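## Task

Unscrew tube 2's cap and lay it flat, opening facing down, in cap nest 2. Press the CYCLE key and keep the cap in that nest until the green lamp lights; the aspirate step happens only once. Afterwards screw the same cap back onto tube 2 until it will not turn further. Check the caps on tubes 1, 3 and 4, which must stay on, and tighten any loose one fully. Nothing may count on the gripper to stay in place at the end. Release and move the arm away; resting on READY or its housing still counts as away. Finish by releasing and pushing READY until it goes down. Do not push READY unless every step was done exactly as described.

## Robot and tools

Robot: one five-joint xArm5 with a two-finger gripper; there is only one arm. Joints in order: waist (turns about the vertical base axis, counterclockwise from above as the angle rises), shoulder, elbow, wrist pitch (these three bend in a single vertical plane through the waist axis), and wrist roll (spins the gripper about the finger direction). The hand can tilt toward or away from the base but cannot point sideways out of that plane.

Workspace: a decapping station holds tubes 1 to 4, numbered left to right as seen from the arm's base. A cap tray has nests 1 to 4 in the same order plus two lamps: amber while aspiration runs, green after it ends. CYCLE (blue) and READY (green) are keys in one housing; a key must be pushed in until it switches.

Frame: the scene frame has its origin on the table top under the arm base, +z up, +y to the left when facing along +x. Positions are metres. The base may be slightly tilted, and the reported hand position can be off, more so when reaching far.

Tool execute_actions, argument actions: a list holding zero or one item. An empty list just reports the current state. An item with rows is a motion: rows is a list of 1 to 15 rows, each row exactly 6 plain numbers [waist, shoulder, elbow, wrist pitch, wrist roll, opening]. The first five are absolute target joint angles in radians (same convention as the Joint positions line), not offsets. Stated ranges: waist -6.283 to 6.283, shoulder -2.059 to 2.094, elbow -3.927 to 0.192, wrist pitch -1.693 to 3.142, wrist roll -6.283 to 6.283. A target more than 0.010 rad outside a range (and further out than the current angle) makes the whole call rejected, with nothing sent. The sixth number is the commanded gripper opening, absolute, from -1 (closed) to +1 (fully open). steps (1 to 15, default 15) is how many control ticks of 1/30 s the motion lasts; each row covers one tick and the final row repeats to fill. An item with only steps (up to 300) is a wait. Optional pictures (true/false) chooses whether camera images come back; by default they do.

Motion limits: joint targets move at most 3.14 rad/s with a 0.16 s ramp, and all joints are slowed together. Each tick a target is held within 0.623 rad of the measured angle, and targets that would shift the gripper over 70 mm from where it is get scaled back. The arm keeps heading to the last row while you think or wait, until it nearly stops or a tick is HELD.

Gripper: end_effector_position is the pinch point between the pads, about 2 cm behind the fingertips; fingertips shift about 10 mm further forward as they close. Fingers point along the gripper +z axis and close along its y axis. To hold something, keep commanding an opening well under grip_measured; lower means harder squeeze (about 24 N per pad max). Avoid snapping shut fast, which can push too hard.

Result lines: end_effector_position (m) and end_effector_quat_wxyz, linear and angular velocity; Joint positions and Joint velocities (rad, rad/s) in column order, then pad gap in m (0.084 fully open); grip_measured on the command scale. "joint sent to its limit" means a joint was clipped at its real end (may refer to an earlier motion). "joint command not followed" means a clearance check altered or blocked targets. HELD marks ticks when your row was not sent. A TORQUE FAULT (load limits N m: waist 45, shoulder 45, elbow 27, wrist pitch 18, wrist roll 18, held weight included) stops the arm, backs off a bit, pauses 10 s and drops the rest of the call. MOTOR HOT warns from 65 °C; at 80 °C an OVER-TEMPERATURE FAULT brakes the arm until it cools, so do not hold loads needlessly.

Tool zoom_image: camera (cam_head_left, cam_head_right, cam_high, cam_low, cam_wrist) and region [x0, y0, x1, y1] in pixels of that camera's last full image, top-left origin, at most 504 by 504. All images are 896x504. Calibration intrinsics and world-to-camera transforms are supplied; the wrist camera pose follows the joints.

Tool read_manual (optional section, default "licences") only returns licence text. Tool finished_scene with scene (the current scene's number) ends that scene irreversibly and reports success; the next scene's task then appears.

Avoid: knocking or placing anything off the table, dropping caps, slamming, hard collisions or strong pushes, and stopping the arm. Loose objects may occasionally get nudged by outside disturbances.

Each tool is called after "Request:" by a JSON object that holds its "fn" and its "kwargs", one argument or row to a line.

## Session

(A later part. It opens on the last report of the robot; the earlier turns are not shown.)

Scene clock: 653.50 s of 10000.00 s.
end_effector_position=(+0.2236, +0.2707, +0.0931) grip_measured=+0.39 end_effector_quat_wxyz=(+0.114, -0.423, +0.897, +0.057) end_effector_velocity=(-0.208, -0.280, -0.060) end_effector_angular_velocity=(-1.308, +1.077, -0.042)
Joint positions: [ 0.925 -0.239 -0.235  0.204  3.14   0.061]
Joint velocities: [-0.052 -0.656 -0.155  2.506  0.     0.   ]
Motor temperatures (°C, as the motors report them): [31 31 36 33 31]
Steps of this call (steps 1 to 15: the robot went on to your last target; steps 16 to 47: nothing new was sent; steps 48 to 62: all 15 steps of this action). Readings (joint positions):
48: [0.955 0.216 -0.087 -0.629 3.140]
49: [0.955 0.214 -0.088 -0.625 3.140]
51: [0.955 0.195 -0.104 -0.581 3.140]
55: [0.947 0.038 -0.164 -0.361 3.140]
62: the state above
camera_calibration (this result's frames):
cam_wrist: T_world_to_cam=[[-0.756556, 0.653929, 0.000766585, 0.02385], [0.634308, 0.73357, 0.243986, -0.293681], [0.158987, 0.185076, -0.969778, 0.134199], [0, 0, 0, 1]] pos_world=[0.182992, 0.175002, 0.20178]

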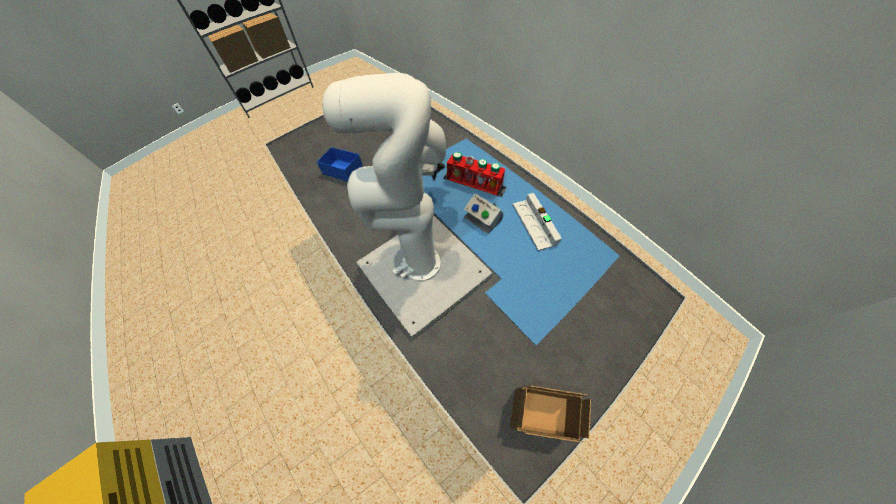

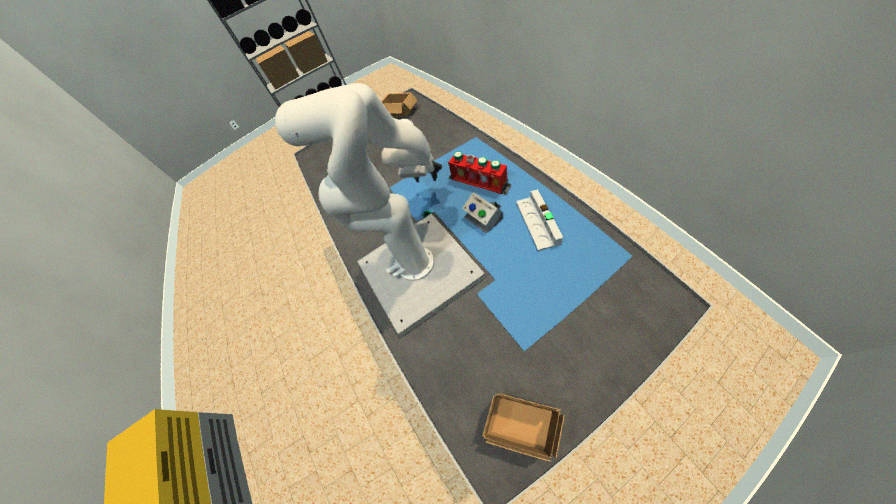

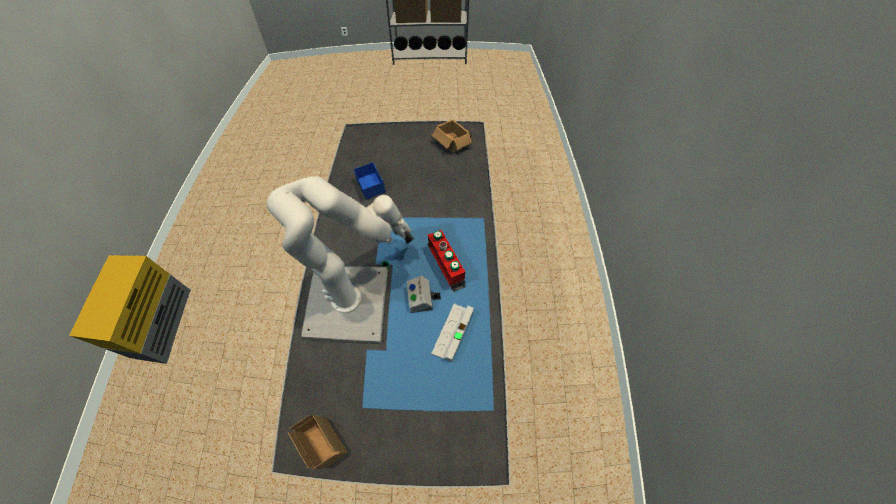

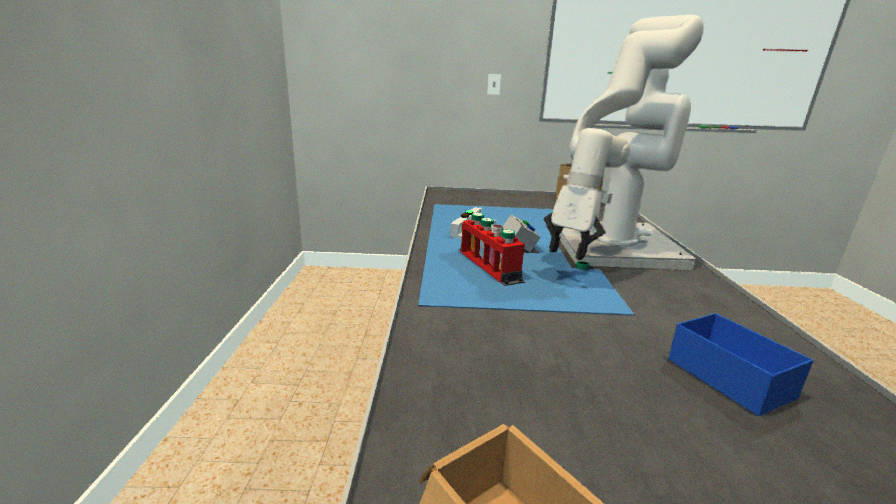

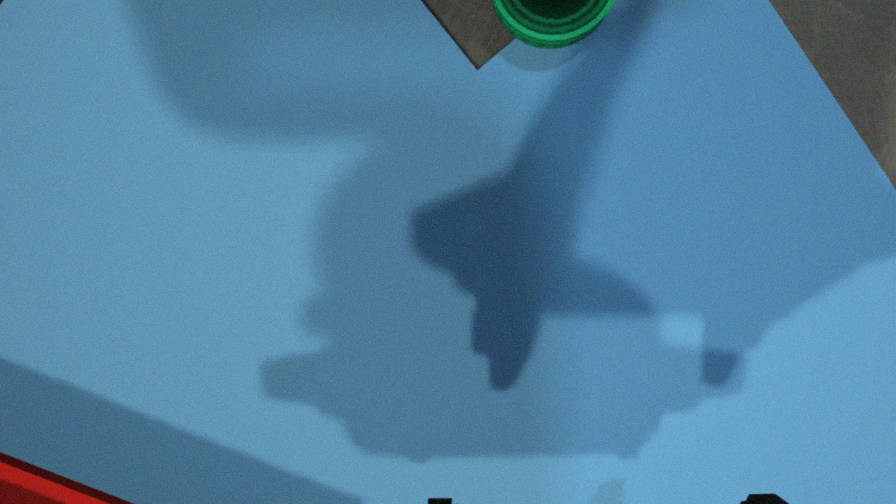

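Request:
{"fn": "execute_actions", "kwargs": {
  "actions": [
    {"rows":[[0.89,-0.33,-0.1,0.43,3.14,0.1]]}
  ]
}}

Scene clock: 655.70 s of 10000.00 s.
end_effector_position=(+0.1649, +0.1864, +0.0536) grip_measured=+0.09 end_effector_quat_wxyz=(-0.007, -0.412, +0.911, +0.000) end_effector_velocity=(-0.003, -0.004, -0.003) end_effector_angular_velocity=(+0.000, -0.000, -0.002)
Joint positions: [ 0.89  -0.33  -0.102  0.431  3.14   0.048]
Joint velocities: [-0.003 -0.004  0.017 -0.014 -0.    -0.   ]
Motor temperatures (°C, as the motors report them): [31 31 37 33 31]
Steps of this call (steps 1 to 30: the robot went on to your last target; steps 31 to 51: nothing new was sent; steps 52 to 66: all 15 steps of this action). Readings (joint positions):
52: [0.920 -0.300 -0.250 0.550 3.140]
53: [0.919 -0.301 -0.247 0.547 3.140]
55: [0.912 -0.309 -0.213 0.515 3.140]
59: [0.894 -0.324 -0.119 0.451 3.140]
66: the state above
camera_calibration (this result's frames):
cam_wrist: T_world_to_cam=[[-0.735151, 0.677879, -0.00575177, 0.0269506], [0.677818, 0.734896, -0.0221413, -0.178145], [-0.0107822, -0.0201758, -0.999738, 0.188589], [0, 0, 0, 1]] pos_world=[0.142596, 0.116454, 0.18475]

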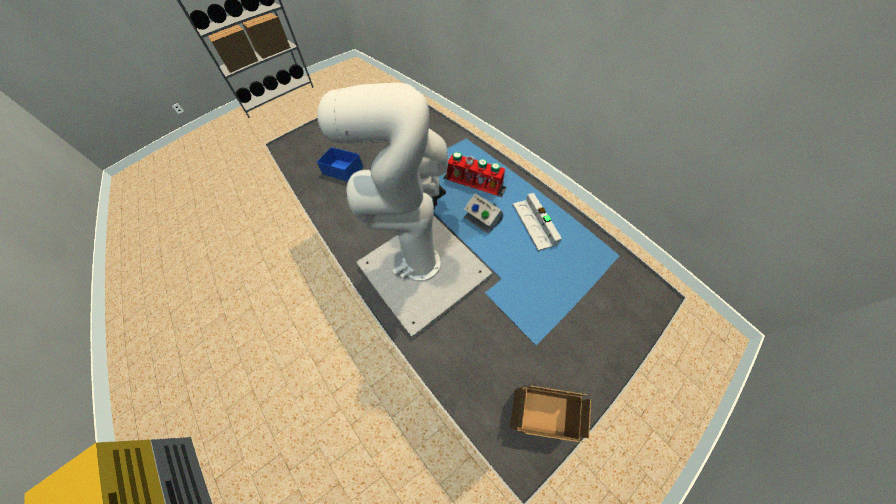

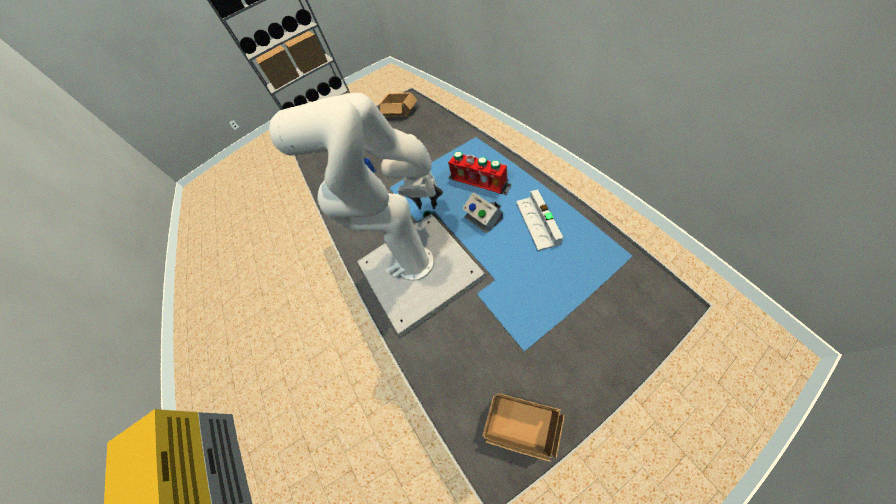

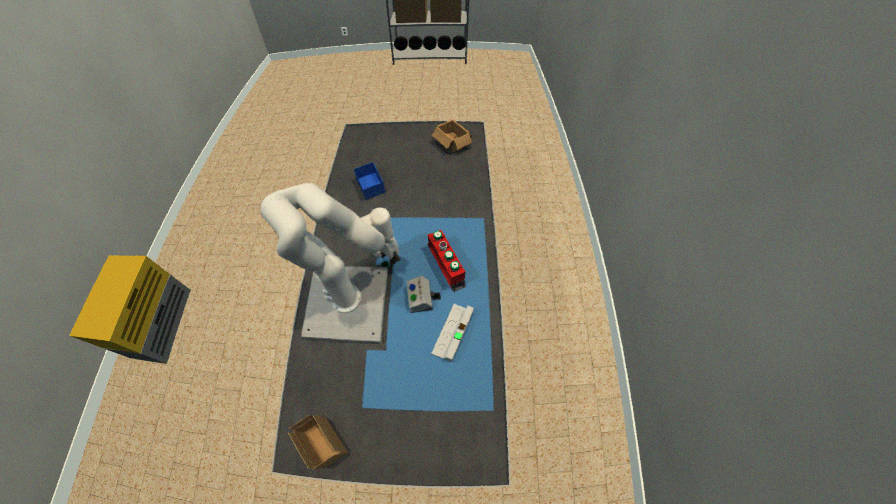

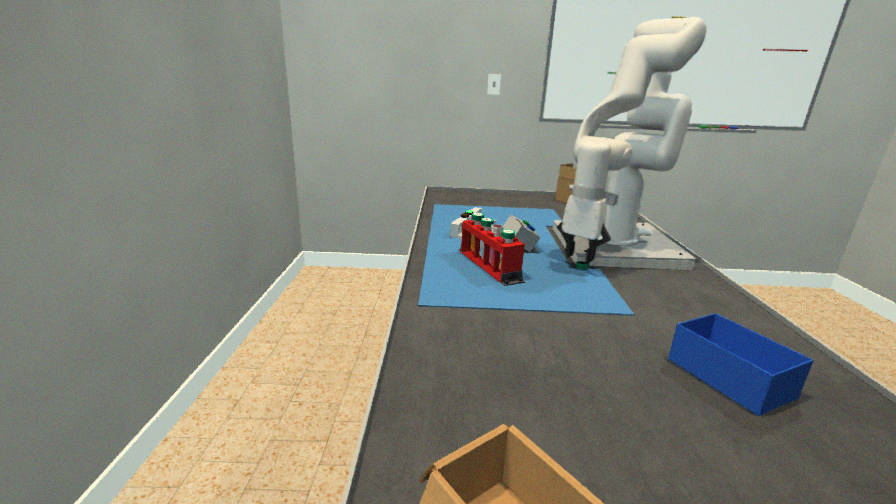

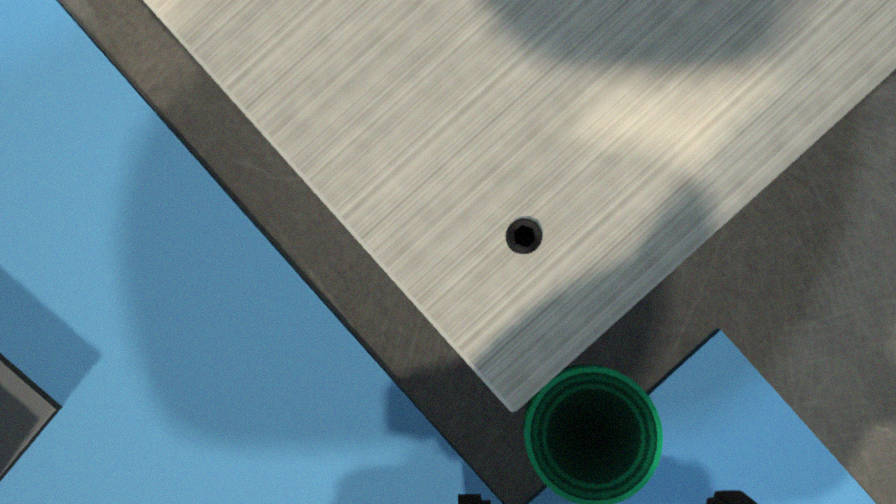

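Request:
{"fn": "execute_actions", "kwargs": {
  "actions": [
    {"rows":[[0.91,-0.28,-0.075,0.36,3.14,0.1],[0.91,-0.236,-0.049,0.285,3.14,0.1],[0.91,-0.236,-0.049,0.285,3.14,0.1],[0.91,-0.236,-0.049,0.285,3.14,0.1],[0.91,-0.236,-0.049,0.285,3.14,0.1],[0.91,-0.236,-0.049,0.285,3.14,0.1],[0.91,-0.236,-0.049,0.285,3.14,0.1],[0.91,-0.236,-0.049,0.285,3.14,0.1],[0.91,-0.236,-0.049,0.285,3.14,-0.05],[0.91,-0.236,-0.049,0.285,3.14,-0.2],[0.91,-0.236,-0.049,0.285,3.14,-0.35],[0.91,-0.236,-0.049,0.285,3.14,-0.5],[0.91,-0.236,-0.049,0.285,3.14,-0.6]]}
  ],
  "pictures": false
}}

Request:
{"fn": "execute_actions", "kwargs": {
  "actions": [
    {"rows":[[0.91,-0.236,-0.049,0.285,3.14,-0.6]],"steps":8}
  ],
  "pictures": false
}}

Scene clock: 667.53 s of 10000.00 s.
end_effector_position=(+0.1644, +0.1856, +0.0530) grip_measured=-0.55 end_effector_quat_wxyz=(-0.008, -0.412, +0.911, -0.000) end_effector_velocity=(+0.000, +0.000, -0.001) end_effector_angular_velocity=(+0.003, -0.002, +0.000)
Joint positions: [ 0.89 -0.33 -0.1   0.43  3.14  0.02]
Joint velocities: [-0.     0.003  0.002 -0.009 -0.    -0.053]
Motor temperatures (°C, as the motors report them): [31 31 37 33 31]
A step of this action was HELD (marked below), so the robot has no last target. The arm can still carry out the HELD step.
Steps of this call (steps 1 to 15: the robot went on to your last target; steps 16 to 340: nothing new was sent; steps 341 to 355: all 15 steps of this action). Readings (joint positions):
341: [0.890 -0.330 -0.100 0.430 3.140]
342: [0.890 -0.330 -0.100 0.430 3.140] HELD
343: [0.890 -0.330 -0.100 0.430 3.140] HELD
344: [0.890 -0.330 -0.100 0.430 3.140] HELD
345: [0.890 -0.330 -0.100 0.430 3.140] HELD
346: [0.890 -0.330 -0.100 0.430 3.140] HELD
347: [0.890 -0.330 -0.100 0.430 3.140] HELD
348: [0.890 -0.330 -0.100 0.430 3.140] HELD
349: [0.890 -0.330 -0.100 0.430 3.140] HELD
350: [0.890 -0.330 -0.100 0.430 3.140] HELD
351: [0.890 -0.330 -0.100 0.430 3.140] HELD
352: [0.890 -0.330 -0.100 0.430 3.140] HELD
353: [0.890 -0.330 -0.100 0.430 3.140] HELD
354: [0.890 -0.330 -0.100 0.430 3.140] HELD
355: the state above
joint command not followed: on one or more control steps a check withheld the commanded joint targets, and the robot was not sent them on those steps.
cause: the commanded joint targets would bring two parts of the arm too close to each other (its gripper and another part of the arm, with joints 1 (waist) to 5 (wrist roll) between them); next, command targets that bring no two parts of the arm closer together.

Scene clock: 667.80 s of 10000.00 s.
end_effector_position=(+0.1594, +0.1829, +0.0431) grip_measured=-0.62 end_effector_quat_wxyz=(-0.007, -0.415, +0.910, +0.000) end_effector_velocity=(-0.047, -0.029, -0.084) end_effector_angular_velocity=(-0.003, +0.004, +0.067)
Joint positions: [ 0.898 -0.294 -0.08   0.373  3.14   0.017]
Joint velocities: [ 0.066  0.31   0.168 -0.473 -0.001 -0.   ]
Motor temperatures (°C, as the motors report them): [31 31 37 33 31]
Steps of this call (steps 1 to 8: all 8 steps of this action). Readings (joint positions):
1: [0.890 -0.330 -0.100 0.429 3.140]
2: [0.890 -0.328 -0.099 0.427 3.140]
4: [0.892 -0.322 -0.096 0.417 3.140]
8: the state above

Request:
{"fn": "execute_actions", "kwargs": {
  "actions": [
    {"rows":[[0.9,-0.33,-0.15,0.5,3.14,-0.7],[0.91,-0.3,-0.25,0.7,3.14,-0.7],[0.91,-0.25,-0.35,0.85,3.14,0.1],[0.91,-0.15,-0.36,0.8,3.14,0.1]]}
  ],
  "pictures": false
}}

Request:
{"fn": "execute_actions", "kwargs": {
  "actions": [
    {"rows":[[0.91,-0.1,-0.335,0.73,3.14,0.1],[0.91,-0.064,-0.316,0.68,3.14,0.1]]}
  ]
}}

Scene clock: 673.27 s of 10000.00 s.
end_effector_position=(+0.1582, +0.1861, +0.0607) grip_measured=+0.09 end_effector_quat_wxyz=(-0.138, -0.416, +0.897, -0.060) end_effector_velocity=(+0.001, +0.001, +0.011) end_effector_angular_velocity=(-0.075, +0.064, +0.001)
Joint positions: [ 0.91  -0.153 -0.349  0.789  3.14   0.048]
Joint velocities: [-0.     0.049 -0.099  0.148 -0.     0.   ]
Motor temperatures (°C, as the motors report them): [31 31 37 33 31]
Steps of this call (steps 1 to 30: the robot went on to your last target; steps 31 to 149: nothing new was sent; steps 150 to 164: all 15 steps of this action). Readings (joint positions):
150: [0.910 -0.247 -0.068 0.285 3.140]
151: [0.910 -0.248 -0.070 0.288 3.140]
153: [0.910 -0.255 -0.083 0.332 3.140]
157: [0.910 -0.235 -0.203 0.589 3.140]
164: the state above

Scene clock: 673.77 s of 10000.00 s.
end_effector_position=(+0.1583, +0.1861, +0.0610) grip_measured=+0.09 end_effector_quat_wxyz=(-0.139, -0.416, +0.897, -0.061) end_effector_velocity=(+0.001, +0.001, +0.000) end_effector_angular_velocity=(+0.002, -0.001, +0.000)
Joint positions: [ 0.91  -0.151 -0.352  0.793  3.14   0.048]
Joint velocities: [ 0.    -0.    -0.002  0.    -0.    -0.   ]
Motor temperatures (°C, as the motors report them): [31 31 37 33 31]
A step of this action was HELD (marked below), so the robot has no last target. The arm can still carry out the HELD step.
Steps of this call (steps 1 to 15: all 15 steps of this action). Readings (joint positions):
1: [0.910 -0.151 -0.352 0.793 3.140]
2: [0.910 -0.151 -0.352 0.793 3.140] HELD
3: [0.910 -0.152 -0.351 0.793 3.140] HELD
4: [0.910 -0.152 -0.350 0.793 3.140] HELD
5: [0.910 -0.152 -0.350 0.793 3.140] HELD
6: [0.910 -0.152 -0.350 0.793 3.140] HELD
7: [0.910 -0.152 -0.351 0.793 3.140] HELD
8: [0.910 -0.152 -0.351 0.793 3.140] HELD
9: [0.910 -0.152 -0.351 0.793 3.140] HELD
10: [0.910 -0.152 -0.351 0.793 3.140] HELD
11: [0.910 -0.152 -0.351 0.793 3.140] HELD
12: [0.910 -0.152 -0.351 0.793 3.140] HELD
13: [0.910 -0.151 -0.351 0.793 3.140] HELD
14: [0.910 -0.151 -0.352 0.793 3.140] HELD
15: the state above HELD
joint command not followed: on one or more control steps a check withheld the commanded joint targets, and the robot was not sent them on those steps. On the call's last step the targets were still withheld.
cause: the commanded joint targets would bring two parts of the arm too close to each other (its gripper and another part of the arm, with joints 1 (waist) to 5 (wrist roll) between them); next, command targets that bring no two parts of the arm closer together.
camera_calibration (this result's frames):
cam_wrist: T_world_to_cam=[[-0.751181, 0.660004, -0.0110194, 0.0285001], [0.630559, 0.712531, -0.307726, -0.144264], [-0.195249, -0.238106, -0.951411, 0.262784], [0, 0, 0, 1]] pos_world=[0.163684, 0.146553, 0.205936]

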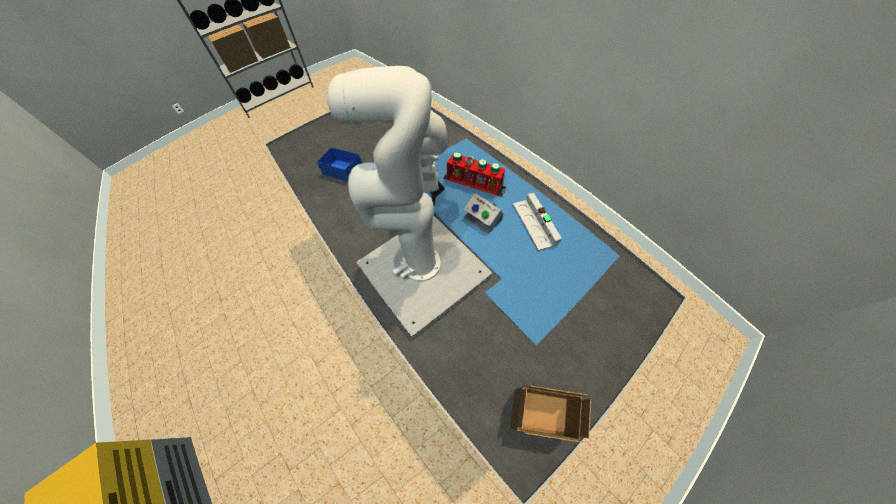

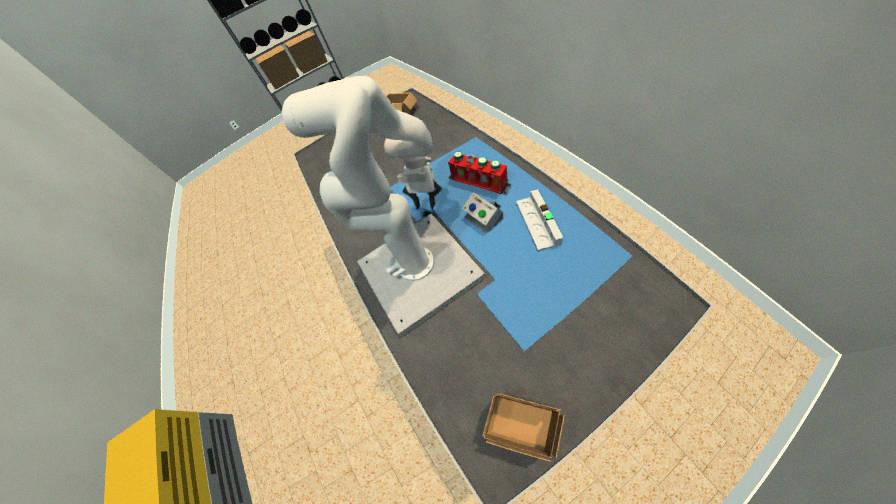

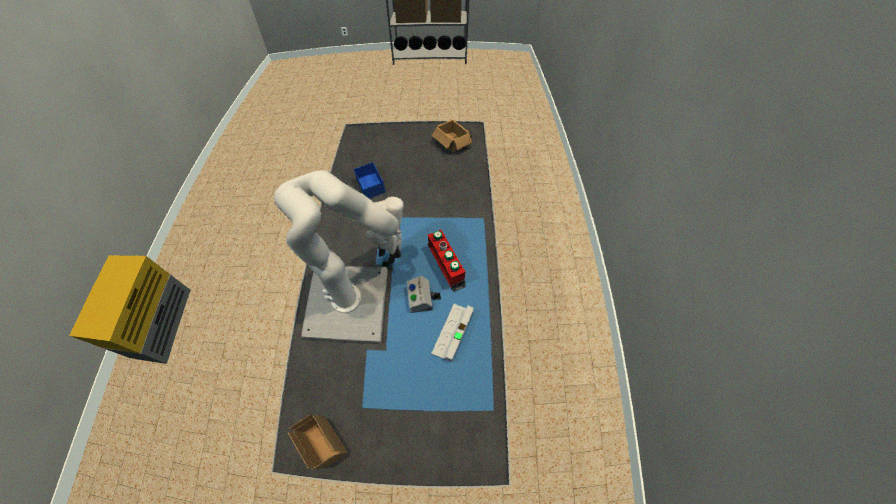

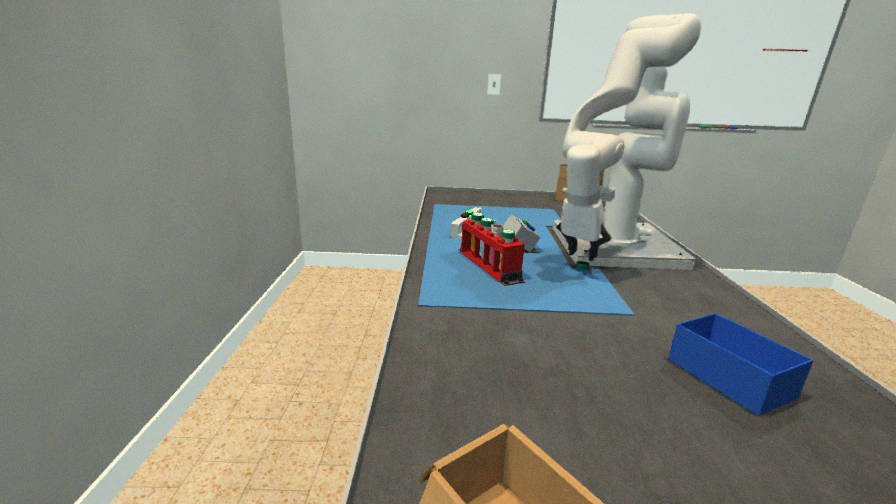

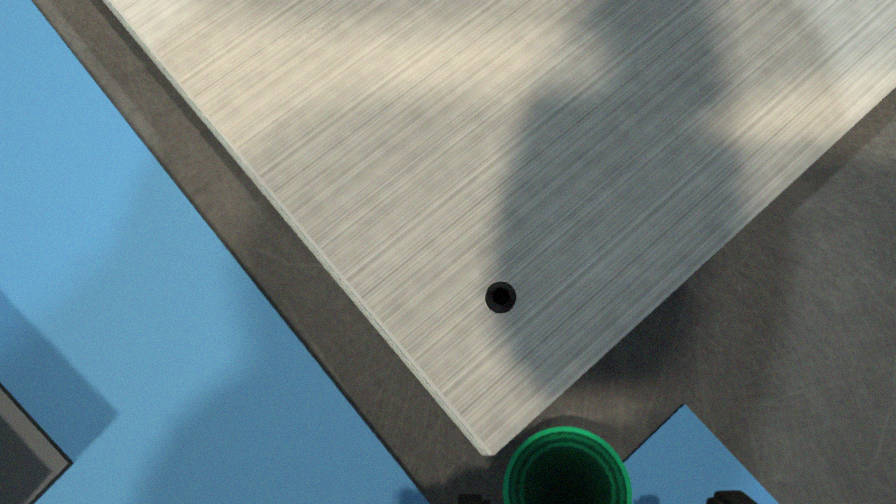

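Request:
{"fn": "execute_actions", "kwargs": {
  "actions": [
    {"rows":[[0.945,-0.15,-0.352,0.793,2.8,0.05],[0.945,-0.15,-0.352,0.793,2.48,0.05],[0.945,-0.15,-0.352,0.793,2.48,0.05],[0.945,-0.15,-0.352,0.793,2.48,0.05],[0.945,-0.15,-0.352,0.793,2.48,0.05],[0.945,-0.15,-0.352,0.793,2.48,0.05],[0.945,-0.1,-0.335,0.73,2.48,0.05],[0.945,-0.1,-0.335,0.73,2.48,0.05],[0.945,-0.064,-0.316,0.68,2.48,0.05]]}
  ]
}}

Scene clock: 684.13 s of 10000.00 s.
end_effector_position=(+0.1554, +0.1866, +0.0564) grip_measured=+0.04 end_effector_quat_wxyz=(-0.144, -0.502, +0.851, -0.048) end_effector_velocity=(-0.016, -0.005, -0.033) end_effector_angular_velocity=(+0.121, +0.166, +0.683)
Joint positions: [ 0.92  -0.137 -0.346  0.775  2.954  0.046]
Joint velocities: [ 0.036  0.099  0.042 -0.124 -0.679 -0.   ]
Motor temperatures (°C, as the motors report them): [31 31 37 33 31]
Steps of this call (steps 1 to 296: nothing new was sent; steps 297 to 311: all 15 steps of this action). Readings (joint positions):
297: [0.910 -0.151 -0.352 0.793 3.140]
298: [0.910 -0.151 -0.352 0.793 3.139]
300: [0.911 -0.151 -0.352 0.793 3.133]
304: [0.913 -0.151 -0.352 0.793 3.094]
311: the state above
camera_calibration (this result's frames):
cam_wrist: T_world_to_cam=[[-0.860304, 0.507815, 0.0447307, 0.0681623], [0.472489, 0.827237, -0.304027, -0.141199], [-0.191393, -0.240421, -0.951613, 0.257774], [0, 0, 0, 1]] pos_world=[0.174691, 0.144165, 0.199323]

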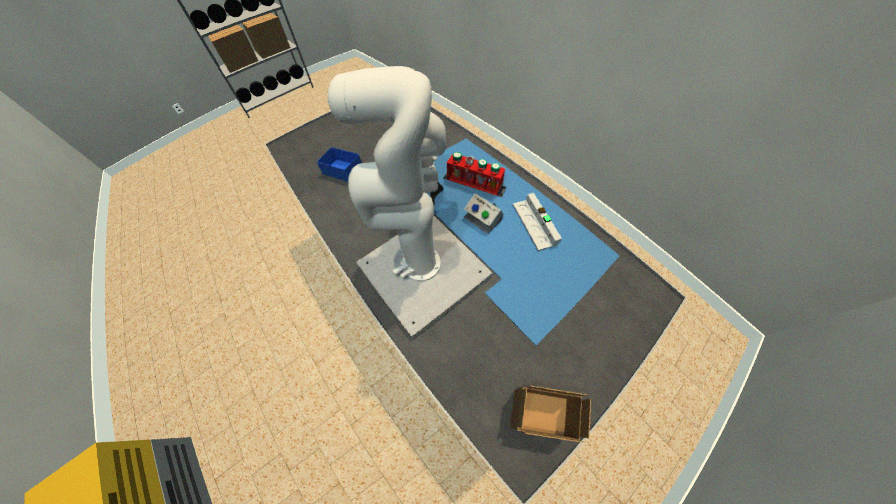

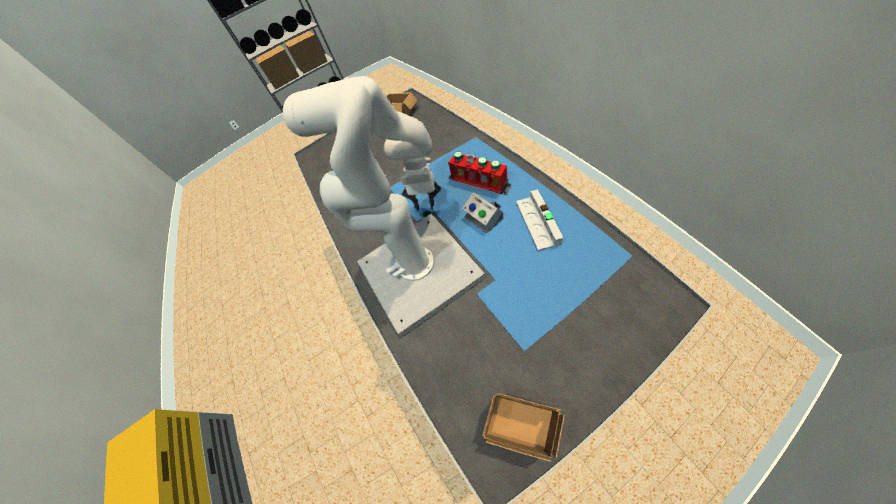

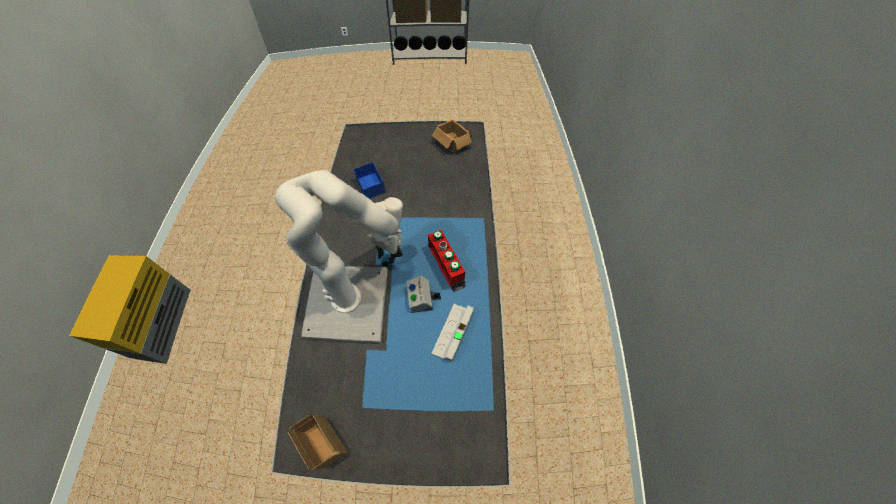

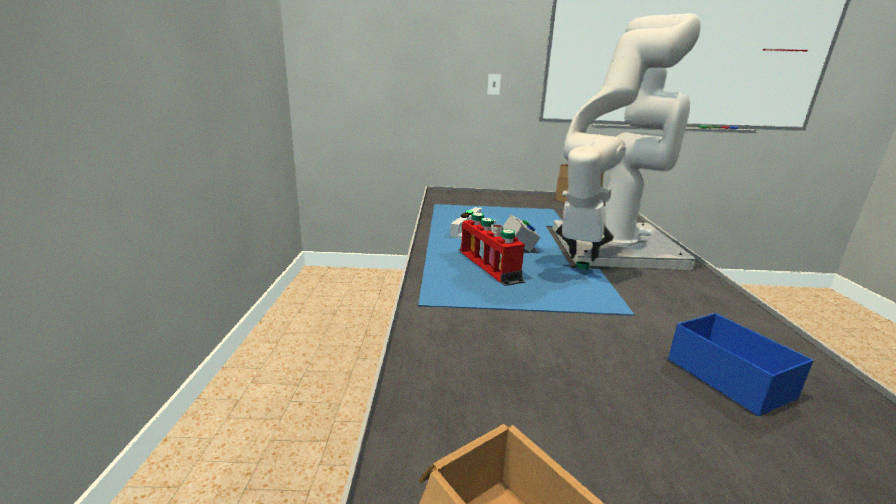

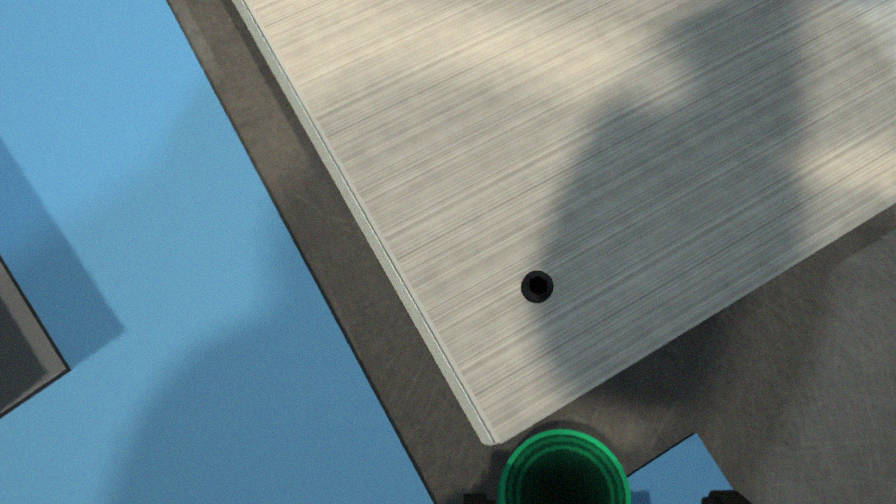

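Request:
{"fn": "execute_actions", "kwargs": {
  "actions": [
    {"rows":[[0.945,-0.15,-0.36,0.793,2.48,0.05]]}
  ],
  "pictures": false
}}

Request:
{"fn": "execute_actions", "kwargs": {
  "actions": [
    {"rows":[[0.945,-0.064,-0.316,0.68,2.48,0.05]]}
  ]
}}

Scene clock: 688.03 s of 10000.00 s.
end_effector_position=(+0.1540, +0.1943, +0.0622) grip_measured=+0.04 end_effector_quat_wxyz=(+0.148, +0.697, -0.702, +0.014) end_effector_velocity=(+0.001, +0.001, +0.003) end_effector_angular_velocity=(+0.001, -0.001, +0.001)
Joint positions: [ 0.945 -0.149 -0.359  0.792  2.48   0.046]
Joint velocities: [ 0.001 -0.006 -0.005  0.011 -0.    -0.   ]
Motor temperatures (°C, as the motors report them): [31 31 37 33 31]
Steps of this call (steps 1 to 45: the robot went on to your last target; steps 46 to 102: nothing new was sent; steps 103 to 117: all 15 steps of this action). Readings (joint positions):
103: [0.945 -0.064 -0.316 0.680 2.480]
104: [0.945 -0.066 -0.317 0.684 2.480]
106: [0.945 -0.090 -0.327 0.718 2.480]
110: [0.945 -0.140 -0.357 0.775 2.480]
117: the state above

Scene clock: 688.53 s of 10000.00 s.
end_effector_position=(+0.1445, +0.1827, +0.0331) grip_measured=+0.04 end_effector_quat_wxyz=(+0.155, +0.696, -0.701, +0.015) end_effector_velocity=(-0.001, -0.002, -0.003) end_effector_angular_velocity=(-0.001, +0.001, -0.000)
Joint positions: [ 0.945 -0.065 -0.317  0.681  2.48   0.046]
Joint velocities: [ 0.     0.007  0.007 -0.013  0.     0.   ]
Motor temperatures (°C, as the motors report them): [31 31 37 33 31]
Steps of this call (steps 1 to 15: all 15 steps of this action). Readings (joint positions):
1: [0.945 -0.149 -0.359 0.792 2.480]
2: [0.945 -0.148 -0.359 0.789 2.480]
4: [0.945 -0.125 -0.349 0.756 2.480]
8: [0.945 -0.074 -0.319 0.698 2.480]
15: the state above
camera_calibration (this result's frames):
cam_wrist: T_world_to_cam=[[-0.982733, 0.0496004, 0.178255, 0.158843], [0.00324708, 0.967874, -0.251414, -0.0996098], [-0.184999, -0.246494, -0.951323, 0.232743], [0, 0, 0, 1]] pos_world=[0.199481, 0.145901, 0.168056]

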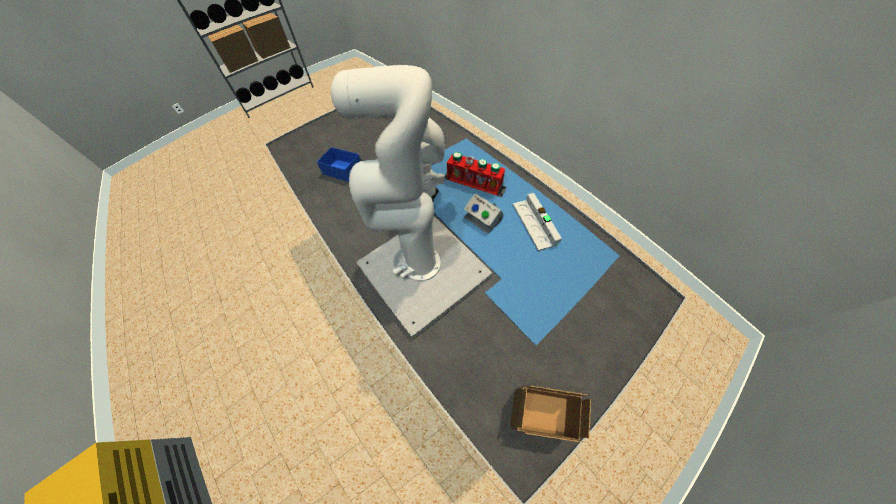

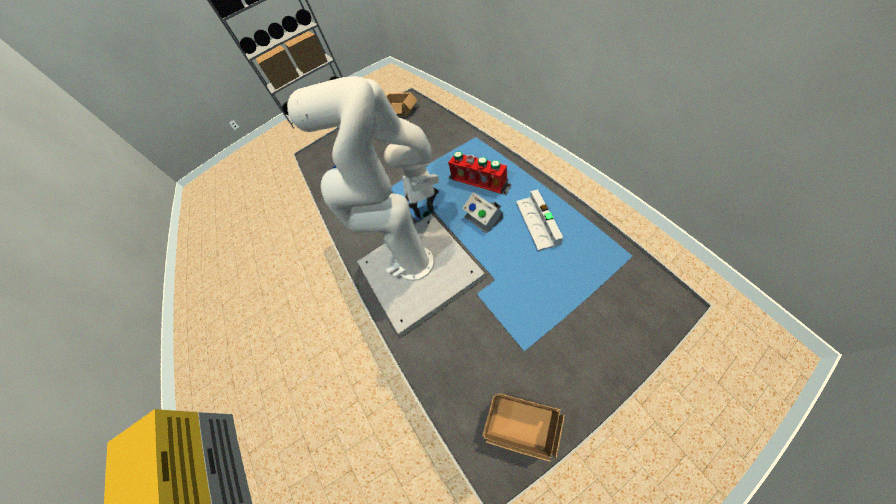

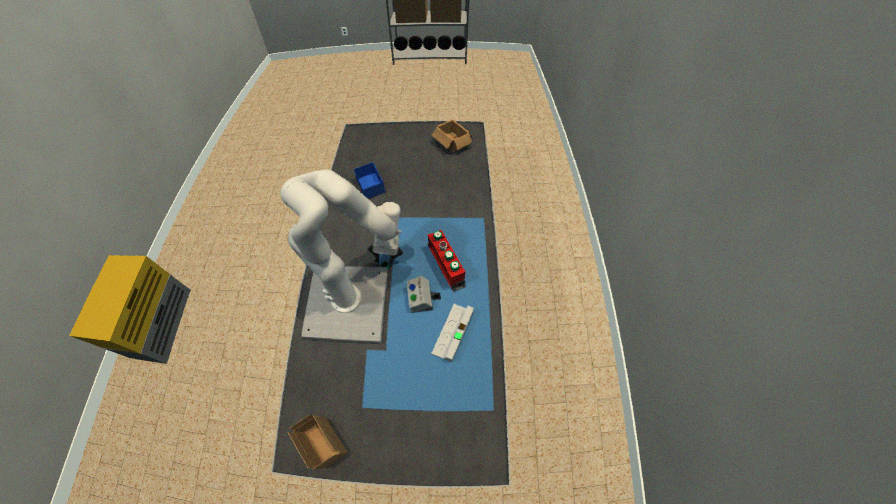

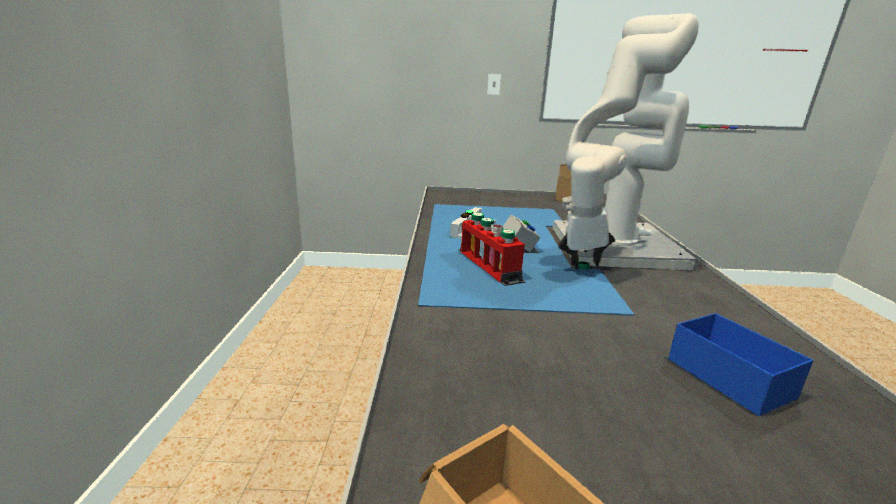

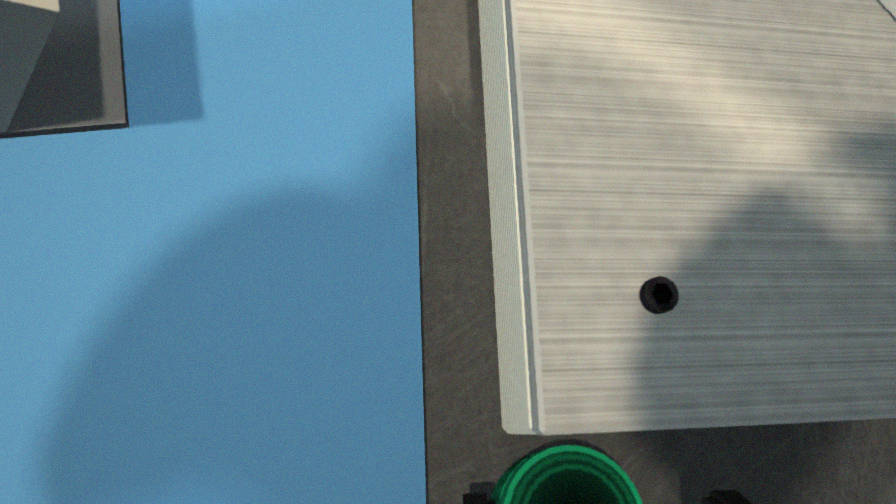

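Straddled. Close.

Request:
{"fn": "execute_actions", "kwargs": {
  "actions": [
    {"rows":[[0.945,-0.058,-0.313,0.672,2.48,-0.1],[0.945,-0.058,-0.313,0.672,2.48,-0.2],[0.945,-0.058,-0.313,0.672,2.48,-0.3],[0.945,-0.058,-0.313,0.672,2.48,-0.4],[0.945,-0.058,-0.313,0.672,2.48,-0.5],[0.945,-0.058,-0.313,0.672,2.48,-0.65]]}
  ],
  "pictures": false
}}

Scene clock: 692.70 s of 10000.00 s.
end_effector_position=(+0.1461, +0.1850, +0.0327) grip_measured=-0.48 end_effector_quat_wxyz=(+0.151, +0.697, -0.701, +0.015) end_effector_velocity=(-0.003, -0.004, -0.002) end_effector_angular_velocity=(-0.007, +0.005, -0.002)
Joint positions: [ 0.946 -0.062 -0.319  0.671  2.48   0.023]
Joint velocities: [-0.     0.005  0.007 -0.003  0.002  0.   ]
Motor temperatures (°C, as the motors report them): [31 31 37 33 31]
Steps of this call (steps 1 to 15: the robot went on to your last target; steps 16 to 110: nothing new was sent; steps 111 to 125: all 15 steps of this action). Readings (joint positions):
111: [0.945 -0.064 -0.316 0.680 2.480]
112: [0.945 -0.063 -0.316 0.679 2.480]
114: [0.945 -0.061 -0.315 0.676 2.480]
118: [0.945 -0.061 -0.317 0.674 2.480]
125: the state above

Request:
{"fn": "execute_actions", "kwargs": {
  "actions": [
    {"rows":[[0.95,-0.04,-0.4,0.72,2.48,-0.65],[0.95,-0.04,-0.4,0.72,2.48,-0.65],[0.95,-0.04,-0.4,0.72,2.48,-0.65],[0.95,-0.04,-0.4,0.72,2.48,-0.65],[0.95,0.1,-0.58,0.75,2.8,-0.65]]}
  ]
}}

Scene clock: 696.30 s of 10000.00 s.
end_effector_position=(+0.1913, +0.2440, +0.0424) grip_measured=-0.67 end_effector_quat_wxyz=(-0.139, -0.589, +0.796, -0.035) end_effector_velocity=(+0.027, +0.035, +0.000) end_effector_angular_velocity=(-0.053, -0.074, -0.304)
Joint positions: [ 0.95   0.093 -0.566  0.747  2.775  0.015]
Joint velocities: [ 0.003  0.111 -0.156  0.038  0.32  -0.   ]
Motor temperatures (°C, as the motors report them): [31 31 36 33 31]
Steps of this call (steps 1 to 15: the robot went on to your last target; steps 16 to 93: nothing new was sent; steps 94 to 108: all 15 steps of this action). Readings (joint positions):
94: [0.945 -0.058 -0.320 0.672 2.480]
95: [0.945 -0.057 -0.322 0.674 2.480]
97: [0.947 -0.048 -0.343 0.691 2.480]
101: [0.948 -0.015 -0.409 0.720 2.524]
108: the state above
camera_calibration (this result's frames):
cam_wrist: T_world_to_cam=[[-0.941994, 0.323014, 0.0911553, 0.129237], [0.288307, 0.917808, -0.272963, -0.198114], [-0.171834, -0.230848, -0.957696, 0.259331], [0, 0, 0, 1]] pos_world=[0.22342, 0.199951, 0.182502]

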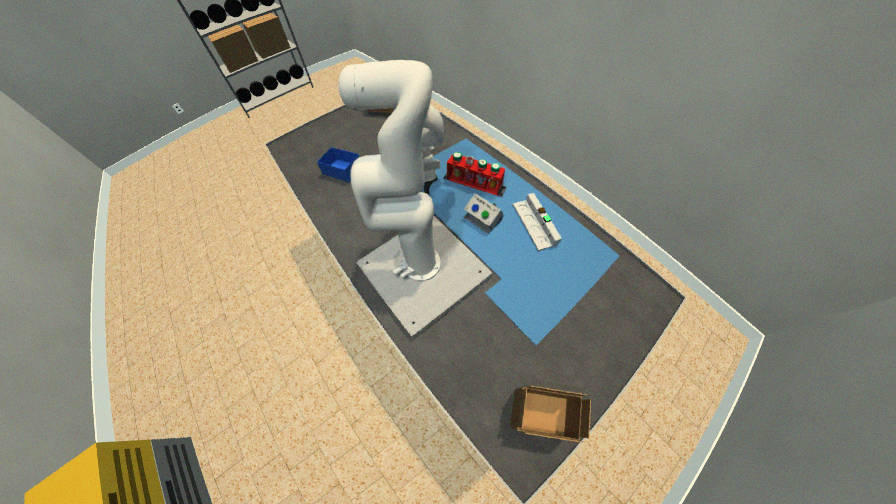

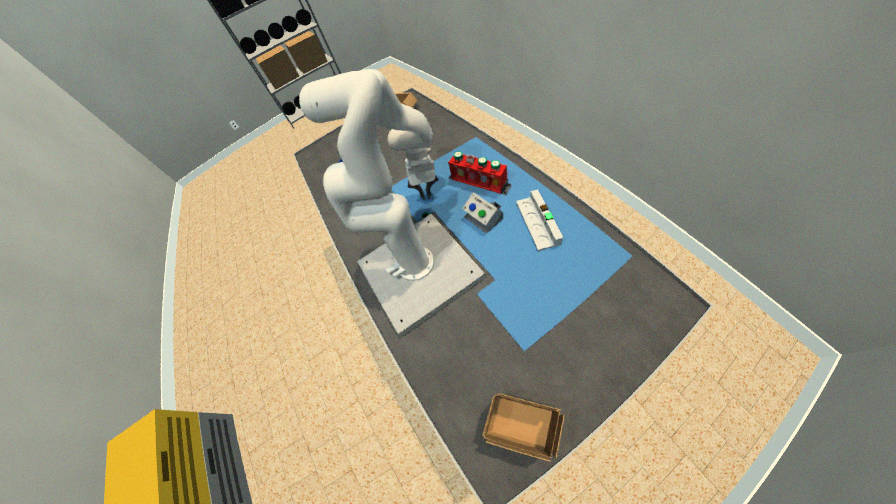

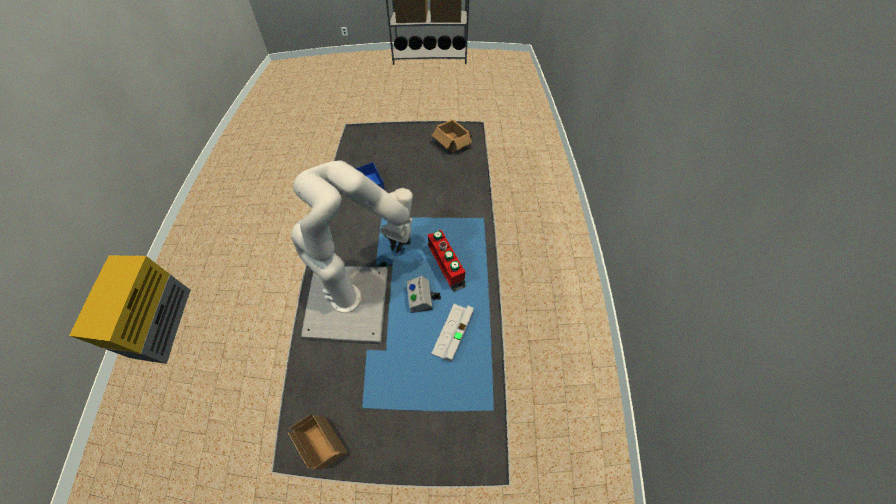

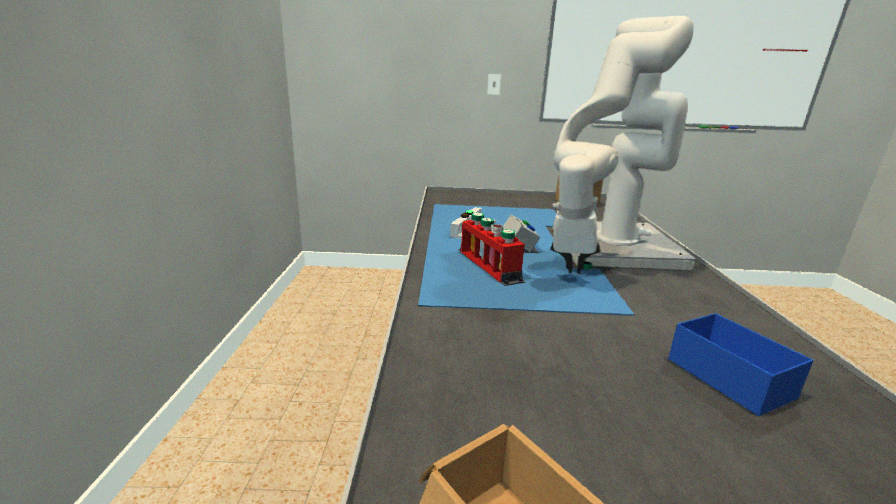

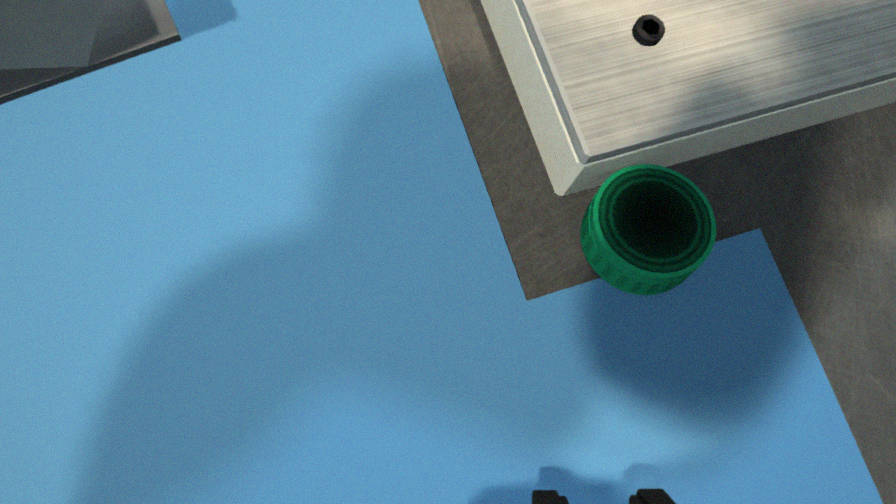

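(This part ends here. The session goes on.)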